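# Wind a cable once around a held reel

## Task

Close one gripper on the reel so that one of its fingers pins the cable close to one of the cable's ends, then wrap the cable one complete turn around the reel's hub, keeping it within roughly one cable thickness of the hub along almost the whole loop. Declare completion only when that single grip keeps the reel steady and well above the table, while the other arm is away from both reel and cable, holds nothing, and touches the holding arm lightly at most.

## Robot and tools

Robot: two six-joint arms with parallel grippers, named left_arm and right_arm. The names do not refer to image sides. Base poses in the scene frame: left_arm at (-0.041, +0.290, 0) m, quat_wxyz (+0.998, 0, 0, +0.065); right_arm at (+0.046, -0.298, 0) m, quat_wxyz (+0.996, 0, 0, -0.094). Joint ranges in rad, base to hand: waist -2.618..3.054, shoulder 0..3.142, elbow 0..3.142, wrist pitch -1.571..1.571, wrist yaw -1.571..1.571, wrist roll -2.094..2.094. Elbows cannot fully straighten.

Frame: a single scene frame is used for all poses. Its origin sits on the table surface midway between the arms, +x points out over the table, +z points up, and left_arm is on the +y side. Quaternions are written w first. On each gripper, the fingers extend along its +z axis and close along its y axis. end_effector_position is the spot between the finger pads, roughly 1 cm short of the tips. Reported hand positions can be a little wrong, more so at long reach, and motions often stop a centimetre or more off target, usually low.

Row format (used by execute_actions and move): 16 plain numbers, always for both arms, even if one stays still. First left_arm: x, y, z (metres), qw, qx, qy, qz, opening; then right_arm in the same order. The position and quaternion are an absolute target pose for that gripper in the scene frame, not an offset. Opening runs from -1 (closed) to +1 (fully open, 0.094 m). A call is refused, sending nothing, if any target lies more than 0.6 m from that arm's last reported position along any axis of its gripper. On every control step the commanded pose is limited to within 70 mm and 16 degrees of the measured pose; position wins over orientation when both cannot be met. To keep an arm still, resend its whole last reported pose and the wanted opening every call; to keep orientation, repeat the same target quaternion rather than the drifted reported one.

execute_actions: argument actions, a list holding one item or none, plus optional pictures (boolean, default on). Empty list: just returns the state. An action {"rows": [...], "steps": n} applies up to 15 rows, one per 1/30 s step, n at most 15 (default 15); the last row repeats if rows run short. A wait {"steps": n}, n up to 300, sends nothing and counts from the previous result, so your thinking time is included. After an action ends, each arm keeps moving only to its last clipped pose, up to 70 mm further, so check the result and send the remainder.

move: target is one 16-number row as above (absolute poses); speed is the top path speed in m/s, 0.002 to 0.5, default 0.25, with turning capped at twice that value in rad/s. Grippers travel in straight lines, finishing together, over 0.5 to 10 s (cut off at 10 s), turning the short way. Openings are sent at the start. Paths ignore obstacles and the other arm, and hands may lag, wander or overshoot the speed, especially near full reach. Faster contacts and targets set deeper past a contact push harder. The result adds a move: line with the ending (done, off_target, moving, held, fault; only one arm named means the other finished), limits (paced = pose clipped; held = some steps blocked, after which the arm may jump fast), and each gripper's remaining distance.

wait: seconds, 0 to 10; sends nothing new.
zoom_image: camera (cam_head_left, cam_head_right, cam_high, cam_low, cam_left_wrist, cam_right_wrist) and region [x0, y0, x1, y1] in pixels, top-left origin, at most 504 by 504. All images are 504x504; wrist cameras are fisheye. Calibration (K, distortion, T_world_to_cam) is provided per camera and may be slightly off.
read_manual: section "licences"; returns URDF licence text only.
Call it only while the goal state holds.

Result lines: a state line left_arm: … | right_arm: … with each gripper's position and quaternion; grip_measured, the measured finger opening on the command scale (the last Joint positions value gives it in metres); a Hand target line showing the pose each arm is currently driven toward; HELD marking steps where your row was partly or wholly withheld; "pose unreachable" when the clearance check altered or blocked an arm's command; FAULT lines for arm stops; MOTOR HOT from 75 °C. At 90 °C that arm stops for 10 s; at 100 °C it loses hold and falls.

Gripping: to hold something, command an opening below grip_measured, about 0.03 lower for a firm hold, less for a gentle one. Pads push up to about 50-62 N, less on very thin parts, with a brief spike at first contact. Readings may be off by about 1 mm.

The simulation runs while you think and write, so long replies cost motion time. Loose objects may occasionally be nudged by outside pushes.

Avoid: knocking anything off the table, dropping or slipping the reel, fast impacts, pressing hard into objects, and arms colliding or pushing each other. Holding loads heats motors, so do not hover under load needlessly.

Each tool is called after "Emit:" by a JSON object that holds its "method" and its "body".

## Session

Emit:
{"method": "execute_actions", "body": {"actions": []}}

Scene clock: 0.00 s of 6000.00 s.
left_arm: end_effector_position=(+0.3903, +0.1185, +0.2334) grip_measured=+1.000 end_effector_quat_wxyz=(+0.272, -0.113, +0.714, -0.635) | right_arm: end_effector_position=(+0.4714, -0.2765, +0.2486) grip_measured=+1.000 end_effector_quat_wxyz=(-0.549, +0.700, -0.232, +0.393)
Joint positions: left_arm=[-0.195  1.694  0.895  0.722  0.941 -1.261  0.094] | right_arm=[-0.101  1.477  0.799  0.534 -0.913 -1.988  0.094]
Joint velocities: left_arm=[-0.012 -0.022 -0.012 -0.051 -0.037 -0.037  0.   ] | right_arm=[ 0.007 -0.002 -0.007 -0.022  0.022  0.037  0.   ]
Motor temperatures (°C, as the motors report them): left_arm=[27 31 31 32 28 28] | right_arm=[29 31 29 28 29 28]
Hand target (left_arm): +0.390, +0.118, +0.239; +0.279, -0.107, +0.712, -0.635
Hand target (right_arm): +0.471, -0.276, +0.247; -0.551, +0.701, -0.239, +0.385
camera_calibration (this result's frames):
cam_left_wrist: T_world_to_cam=[[-0.139241, -0.198602, 0.970139, -0.135942], [-0.974231, -0.148071, -0.170141, 0.470022], [0.17744, -0.96883, -0.172867, 0.202532], [0, 0, 0, 1]] pos_world=[0.403044, 0.238818, 0.246863]
cam_right_wrist: T_world_to_cam=[[-0.217792, 0.425263, 0.878475, 0.000179117], [0.134447, -0.878428, 0.458572, -0.373097], [0.96669, 0.217982, 0.13414, -0.326116], [0, 0, 0, 1]] pos_world=[0.365454, -0.256728, 0.21468]

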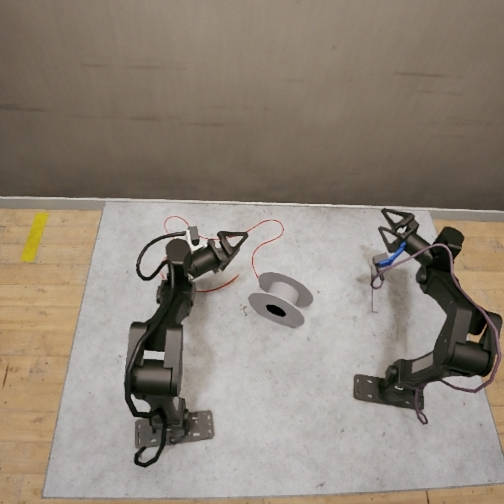

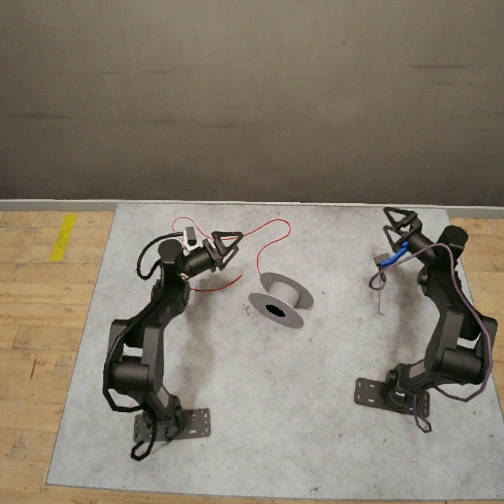

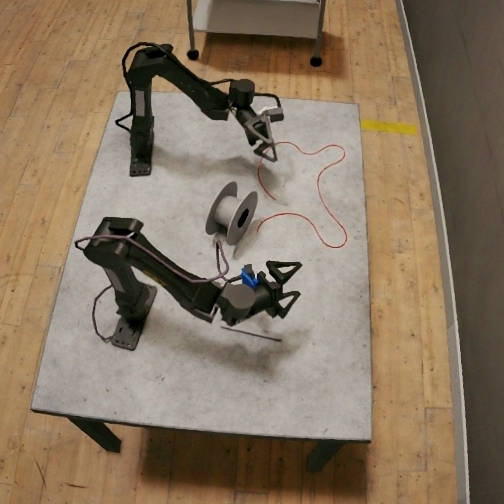

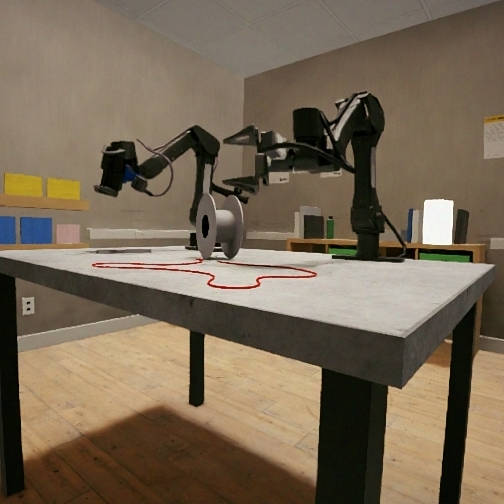

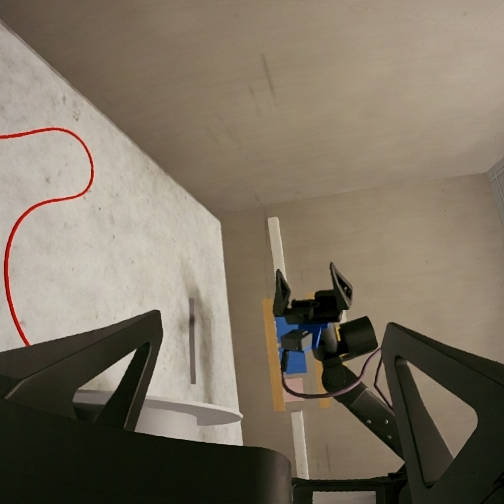

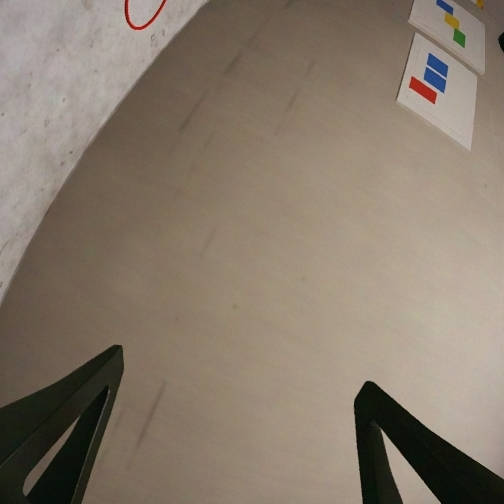

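Emit:
{"method": "move", "body": {"target": [0.33,0.1,0.3,0,-0.537,0.843,0,0,0.3,-0.36,0.2,0,0,1,0,0]}}

Emit:
{"method": "move", "body": {"target": [0.31,-0.02,0.24,0,-0.537,0.843,0,-0.3,0.3,-0.36,0.2,0,0,1,0,0], "speed": 0.15}}

Scene clock: 11.20 s of 6000.00 s.
left_arm: end_effector_position=(+0.3364, +0.0986, +0.2881) grip_measured=+0.003 end_effector_quat_wxyz=(+0.097, -0.531, +0.821, -0.185) | right_arm: end_effector_position=(+0.3013, -0.3613, +0.1938) grip_measured=+0.003 end_effector_quat_wxyz=(+0.009, -0.018, +1.000, -0.008)
Joint positions: left_arm=[-0.593  1.96   2.366 -1.557  0.021 -1.616  0.047] | right_arm=[-0.051  1.542  1.541 -1.548  0.011 -0.276  0.047]
Joint velocities: left_arm=[-0.012 -0.002  0.002  0.007 -0.022  0.007  0.001] | right_arm=[-0.002 -0.017 -0.012 -0.066  0.022  0.051  0.   ]
Motor temperatures (°C, as the motors report them): left_arm=[27 32 32 33 28 28] | right_arm=[29 32 30 29 29 28]
Hand target (left_arm): +0.329, +0.100, +0.299; +0.104, -0.530, +0.820, -0.190
Hand target (right_arm): +0.302, -0.361, +0.196; +0.009, -0.009, +1.000, +0.001
Off the commanded pose (left_arm): 0.014 m, 24 deg; orientation clipped at the last step of the last action.
Off the commanded pose (right_arm): 0.007 m, 2 deg.
joint sent to its limit (left arm) — the command would take joint 4 (wrist pitch) past its lower limit, so that joint was sent only as far as its limit.
joint sent to its limit (right arm) — the command would take joint 4 (wrist pitch) past its lower limit, so that joint was sent only as far as its limit.
move: off_target (left_arm); limits=paced
camera_calibration (this result's frames):
cam_left_wrist: T_world_to_cam=[[0.861947, -0.356795, 0.3602, -0.34585], [-0.488749, -0.773652, 0.403221, 0.157101], [0.134802, -0.523602, -0.841231, 0.36527], [0, 0, 0, 1]] pos_world=[0.325648, 0.1894, 0.368505]
cam_right_wrist: T_world_to_cam=[[0.223429, -0.974455, 0.0227312, -0.425533], [-0.880395, -0.191744, 0.43375, 0.159187], [-0.418311, -0.116925, -0.900747, 0.361018], [0, 0, 0, 1]] pos_world=[0.386242, -0.341928, 0.265811]

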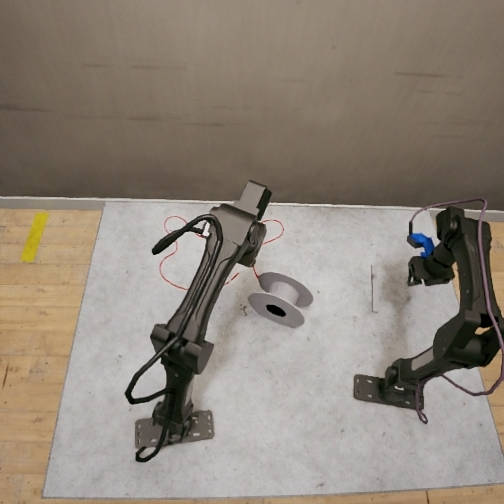

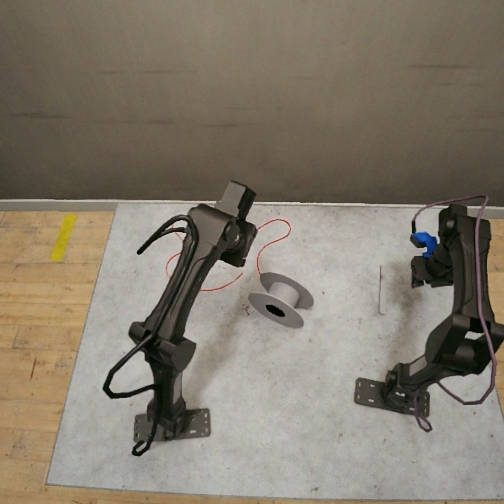

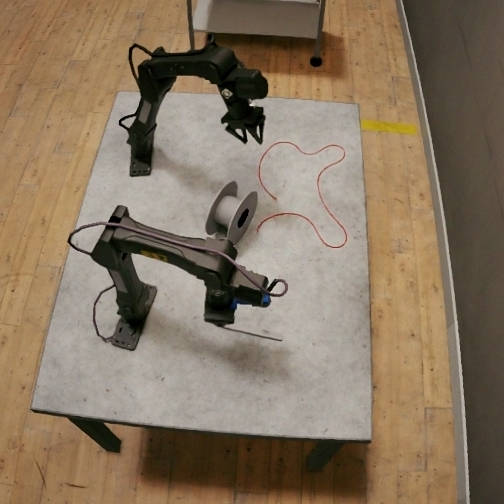

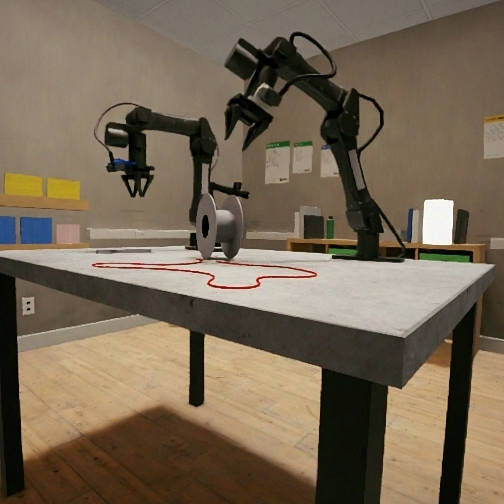

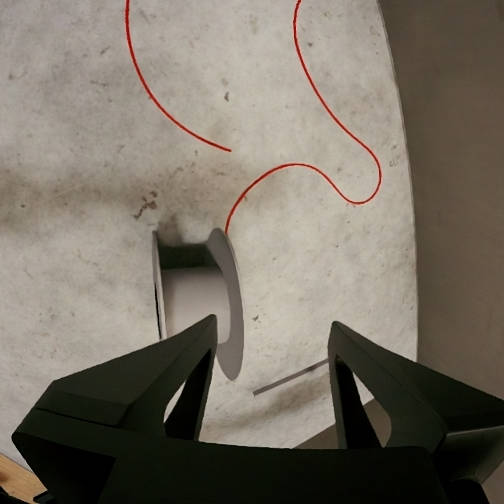

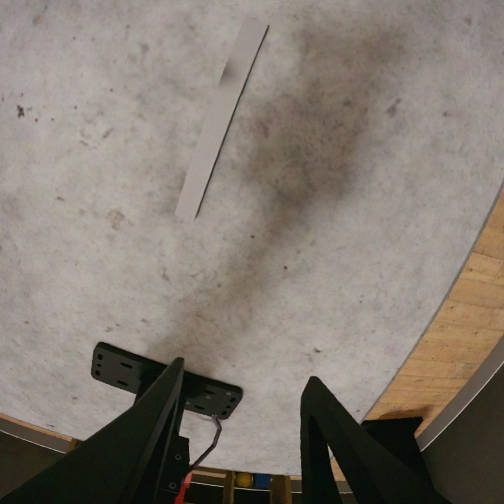

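Scene clock: 12.97 s of 6000.00 s.
left_arm: end_effector_position=(+0.3080, -0.0171, +0.2336) grip_measured=-0.297 end_effector_quat_wxyz=(+0.049, -0.528, +0.833, -0.156) | right_arm: end_effector_position=(+0.3011, -0.3613, +0.1938) grip_measured=+0.003 end_effector_quat_wxyz=(+0.008, -0.006, +1.000, -0.008)
Joint positions: left_arm=[-0.857  2.177  2.494 -1.559 -0.008 -1.856  0.033] | right_arm=[-0.051  1.542  1.541 -1.549  0.011 -0.251  0.047]
Joint velocities: left_arm=[ 0.002 -0.007  0.002  0.007 -0.037  0.022  0.   ] | right_arm=[-0.002  0.002 -0.002 -0.007 -0.022  0.007  0.001]
Motor temperatures (°C, as the motors report them): left_arm=[27 32 32 33 28 28] | right_arm=[29 32 30 29 29 28]
Hand target (left_arm): +0.307, -0.019, +0.239; +0.048, -0.529, +0.832, -0.161
Hand target (right_arm): +0.300, -0.360, +0.199; +0.016, -0.000, +1.000, -0.004
Off the commanded pose (left_arm): 0.007 m, 19 deg; orientation clipped at the last step of the last action.
Off the commanded pose (right_arm): 0.006 m, 1 deg.
joint sent to its limit (left arm) — the command would take joint 4 (wrist pitch) past its lower limit, so that joint was sent only as far as its limit.
joint sent to its limit (right arm) — the command would take joint 4 (wrist pitch) past its lower limit, so that joint was sent only as far as its limit.
move: off_target (left_arm); limits=paced
camera_calibration (this result's frames):
cam_left_wrist: T_world_to_cam=[[0.885426, -0.383778, 0.262174, -0.327914], [-0.464128, -0.759968, 0.45501, 0.0562235], [0.0246208, -0.52456, -0.851018, 0.298873], [0, 0, 0, 1]] pos_world=[0.30908, 0.0736587, 0.314734]
cam_right_wrist: T_world_to_cam=[[0.199223, -0.97971, 0.0218858, -0.419852], [-0.884562, -0.170173, 0.43427, 0.167906], [-0.421735, -0.105876, -0.900517, 0.365883], [0, 0, 0, 1]] pos_world=[0.386473, -0.344022, 0.265755]

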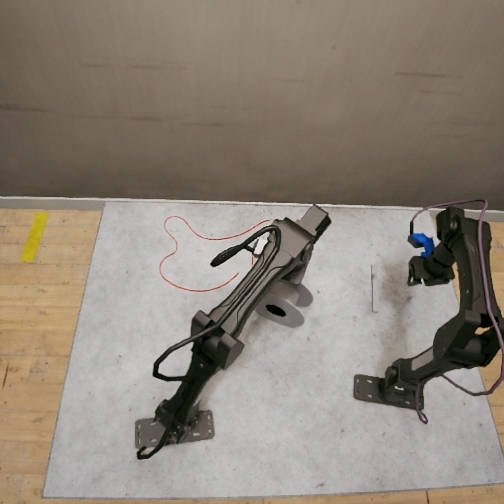

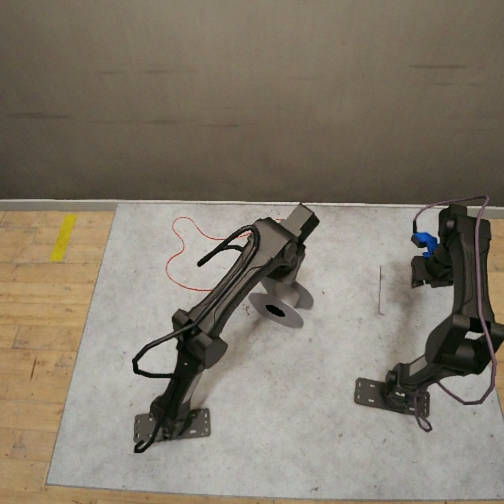

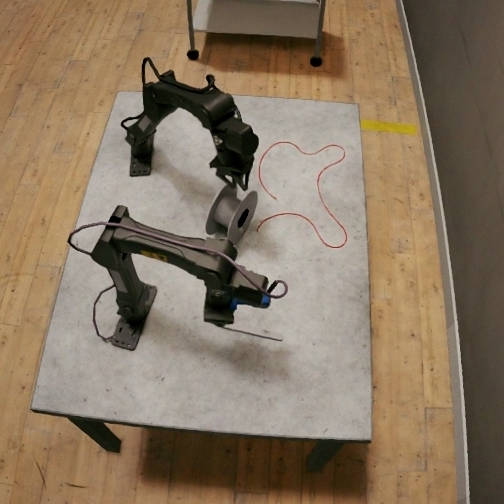

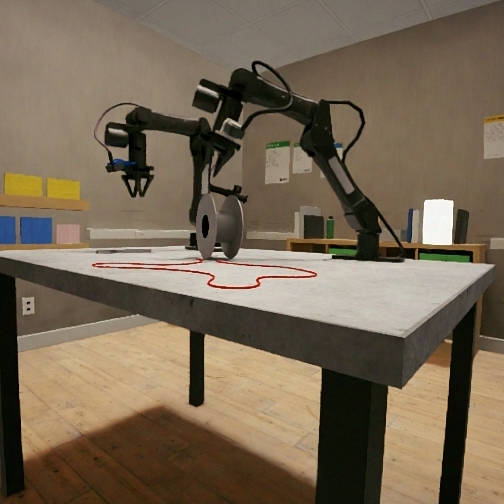

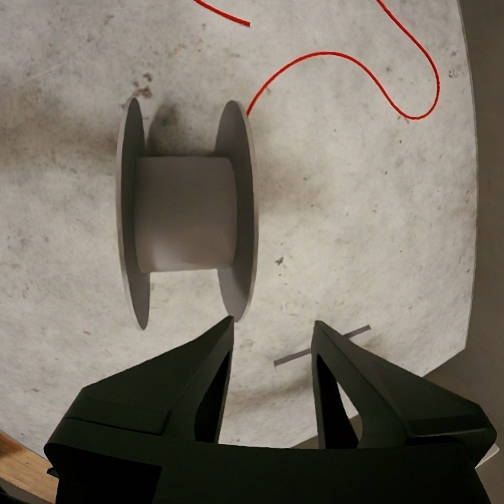

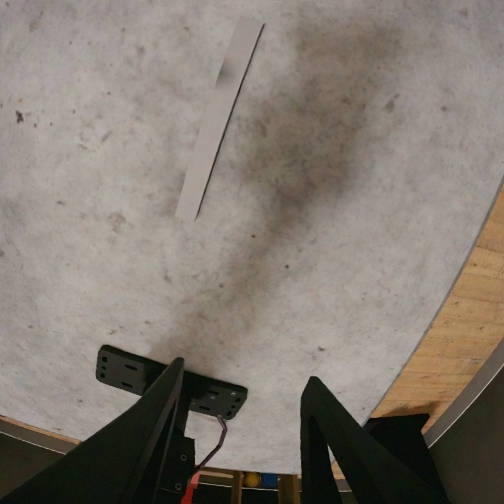

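Emit:
{"method": "move", "body": {"target": [0.32,-0.03,0.195,0.03,-0.53,0.84,-0.07,-0.3,0.3,-0.36,0.2,0,0,1,0,0], "speed": 0.08}}

Emit:
{"method": "move", "body": {"target": [0.32,-0.03,0.145,0.03,-0.53,0.84,-0.07,-0.3,0.3,-0.36,0.2,0,0,1,0,0], "speed": 0.05}}

Scene clock: 19.37 s of 6000.00 s.
left_arm: end_effector_position=(+0.3203, -0.0275, +0.1891) grip_measured=-0.297 end_effector_quat_wxyz=(+0.038, -0.533, +0.837, -0.116) | right_arm: end_effector_position=(+0.3011, -0.3613, +0.1938) grip_measured=+0.003 end_effector_quat_wxyz=(+0.008, -0.005, +1.000, -0.008)
Joint positions: left_arm=[-0.857  2.301  2.535 -1.56  -0.01  -1.859  0.033] | right_arm=[-0.051  1.542  1.541 -1.549  0.011 -0.251  0.047]
Joint velocities: left_arm=[ 0.002 -0.012 -0.012 -0.022 -0.051  0.022 -0.001] | right_arm=[ 0.007 -0.002  0.012 -0.11   0.022  0.022  0.   ]
Motor temperatures (°C, as the motors report them): left_arm=[27 33 32 32 28 28] | right_arm=[29 32 30 29 29 28]
Hand target (left_arm): +0.319, -0.030, +0.194; +0.044, -0.530, +0.839, -0.119
Hand target (right_arm): +0.300, -0.360, +0.199; +0.016, -0.000, +1.000, -0.004
Off the commanded pose (left_arm): 0.006 m, 5 deg.
Off the commanded pose (right_arm): 0.006 m, 1 deg.
joint sent to its limit (left arm) — the command would take joint 4 (wrist pitch) past its lower limit, so that joint was sent only as far as its limit.
joint sent to its limit (right arm) — the command would take joint 4 (wrist pitch) past its lower limit, so that joint was sent only as far as its limit.
move: off_target (left_arm)
camera_calibration (this result's frames):
cam_left_wrist: T_world_to_cam=[[0.9008, -0.392967, 0.184758, -0.321616], [-0.43338, -0.786929, 0.439233, 0.0665987], [-0.027213, -0.475731, -0.87917, 0.278539], [0, 0, 0, 1]] pos_world=[0.326155, 0.0585331, 0.275051]
cam_right_wrist: T_world_to_cam=[[0.198849, -0.979786, 0.0218806, -0.419766], [-0.884629, -0.169839, 0.434264, 0.168048], [-0.42177, -0.105709, -0.90052, 0.365954], [0, 0, 0, 1]] pos_world=[0.386479, -0.344055, 0.265756]

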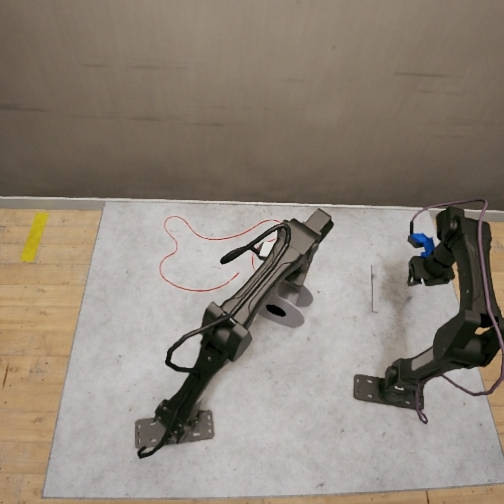

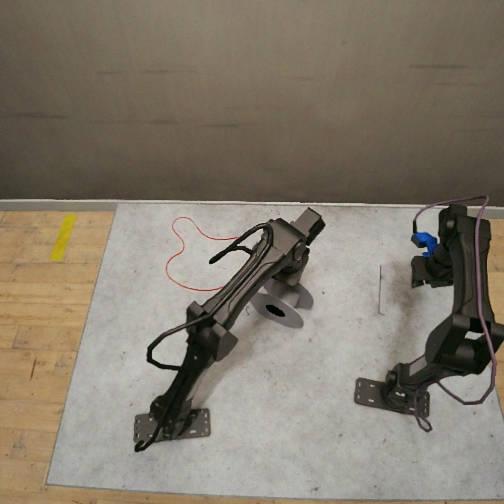

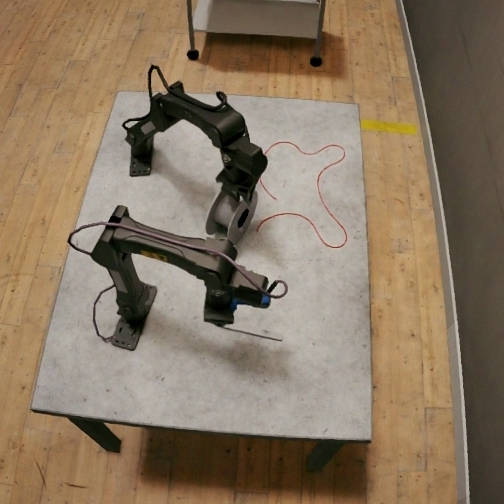

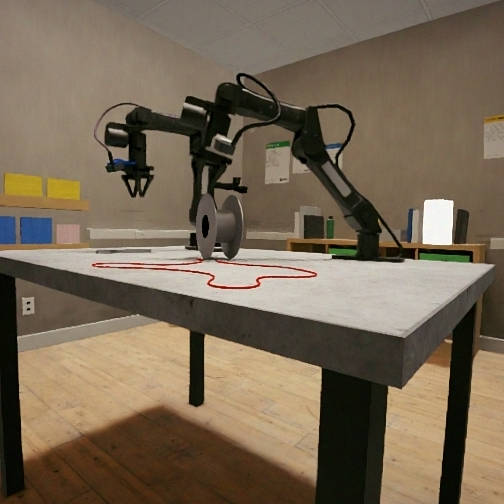

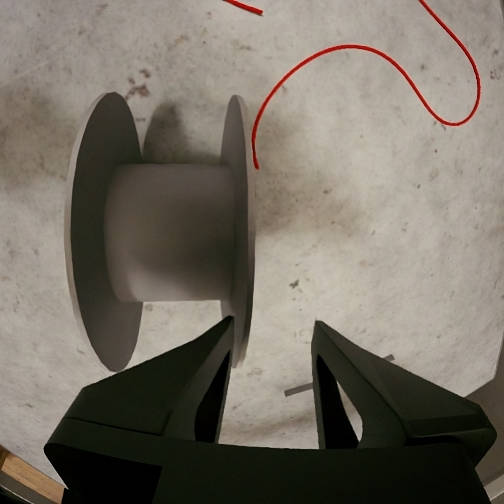

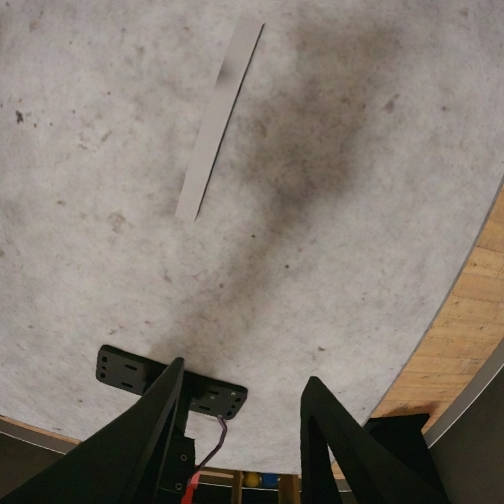

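Scene clock: 20.63 s of 6000.00 s.
left_arm: end_effector_position=(+0.3218, -0.0289, +0.1526) grip_measured=-0.297 end_effector_quat_wxyz=(+0.028, -0.535, +0.841, -0.080) | right_arm: end_effector_position=(+0.3011, -0.3613, +0.1938) grip_measured=+0.003 end_effector_quat_wxyz=(+0.008, -0.005, +1.000, -0.008)
Joint positions: left_arm=[-0.857  2.354  2.486 -1.535 -0.01  -1.859  0.033] | right_arm=[-0.051  1.542  1.541 -1.549  0.011 -0.251  0.047]
Joint velocities: left_arm=[-0.002 -0.007 -0.007 -0.037  0.007  0.051 -0.   ] | right_arm=[-0.012  0.002  0.007  0.022  0.007  0.066  0.001]
Motor temperatures (°C, as the motors report them): left_arm=[27 33 32 32 28 28] | right_arm=[29 32 30 28 29 28]
Hand target (left_arm): +0.320, -0.030, +0.145; +0.030, -0.533, +0.843, -0.070
Hand target (right_arm): +0.300, -0.360, +0.199; +0.016, -0.000, +1.000, -0.004
Off the commanded pose (left_arm): 0.008 m, 1 deg.
Off the commanded pose (right_arm): 0.006 m, 1 deg.
joint sent to its limit (right arm) — the command would take joint 4 (wrist pitch) past its lower limit, so that joint was sent only as far as its limit.
move: done
camera_calibration (this result's frames):
cam_left_wrist: T_world_to_cam=[[0.909258, -0.400494, 0.113378, -0.308795], [-0.408924, -0.808693, 0.422844, 0.0762606], [-0.0776584, -0.430837, -0.899082, 0.266358], [0, 0, 0, 1]] pos_world=[0.332644, 0.0527581, 0.242242]
cam_right_wrist: T_world_to_cam=[[0.198849, -0.979786, 0.0218806, -0.419766], [-0.884629, -0.169839, 0.434264, 0.168048], [-0.42177, -0.105709, -0.90052, 0.365954], [0, 0, 0, 1]] pos_world=[0.386479, -0.344055, 0.265756]

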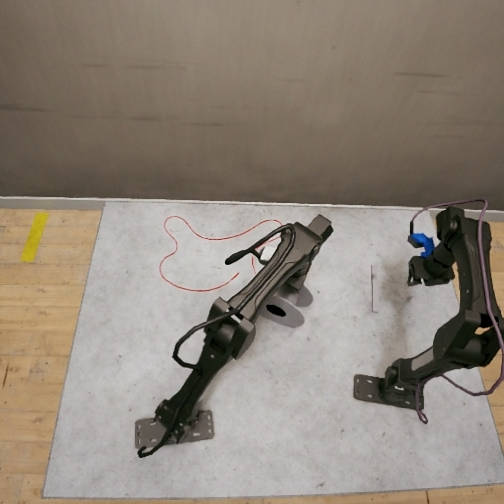

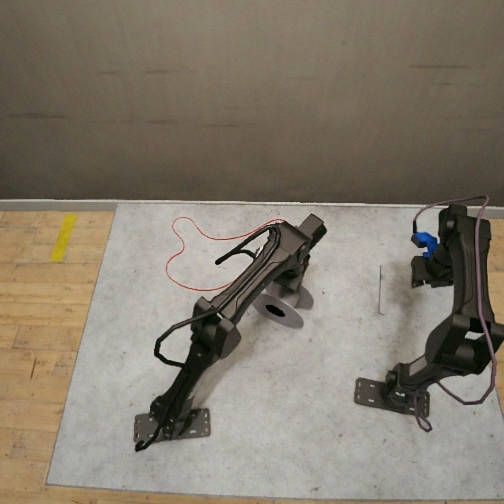

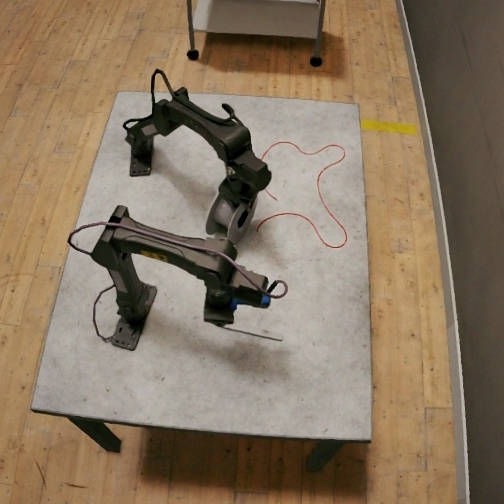

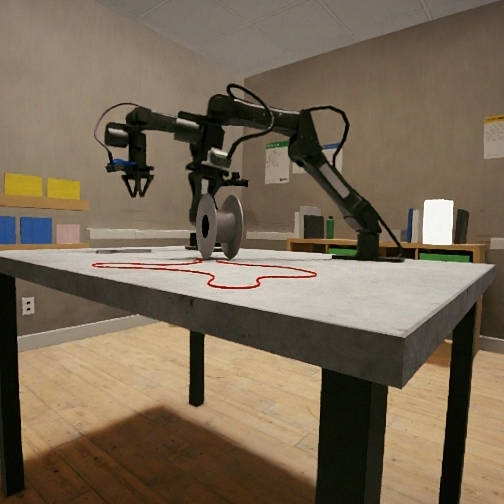

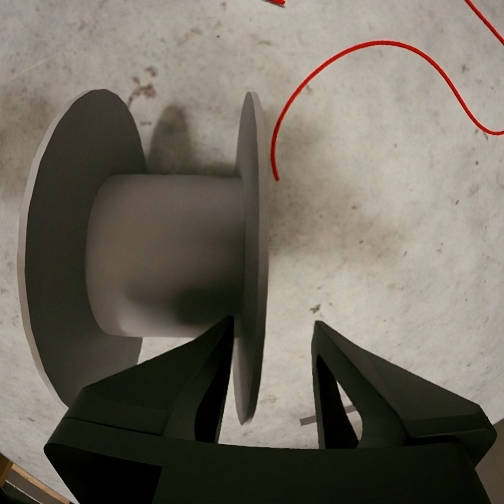

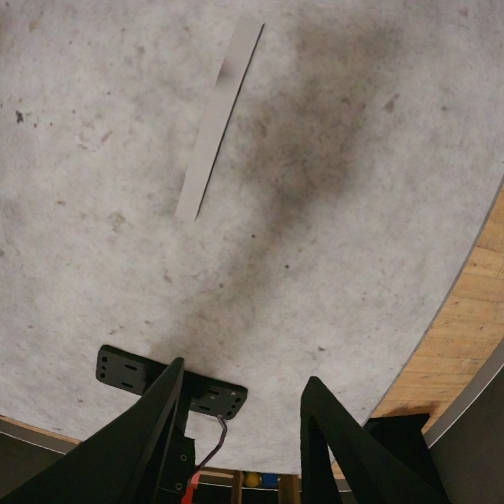

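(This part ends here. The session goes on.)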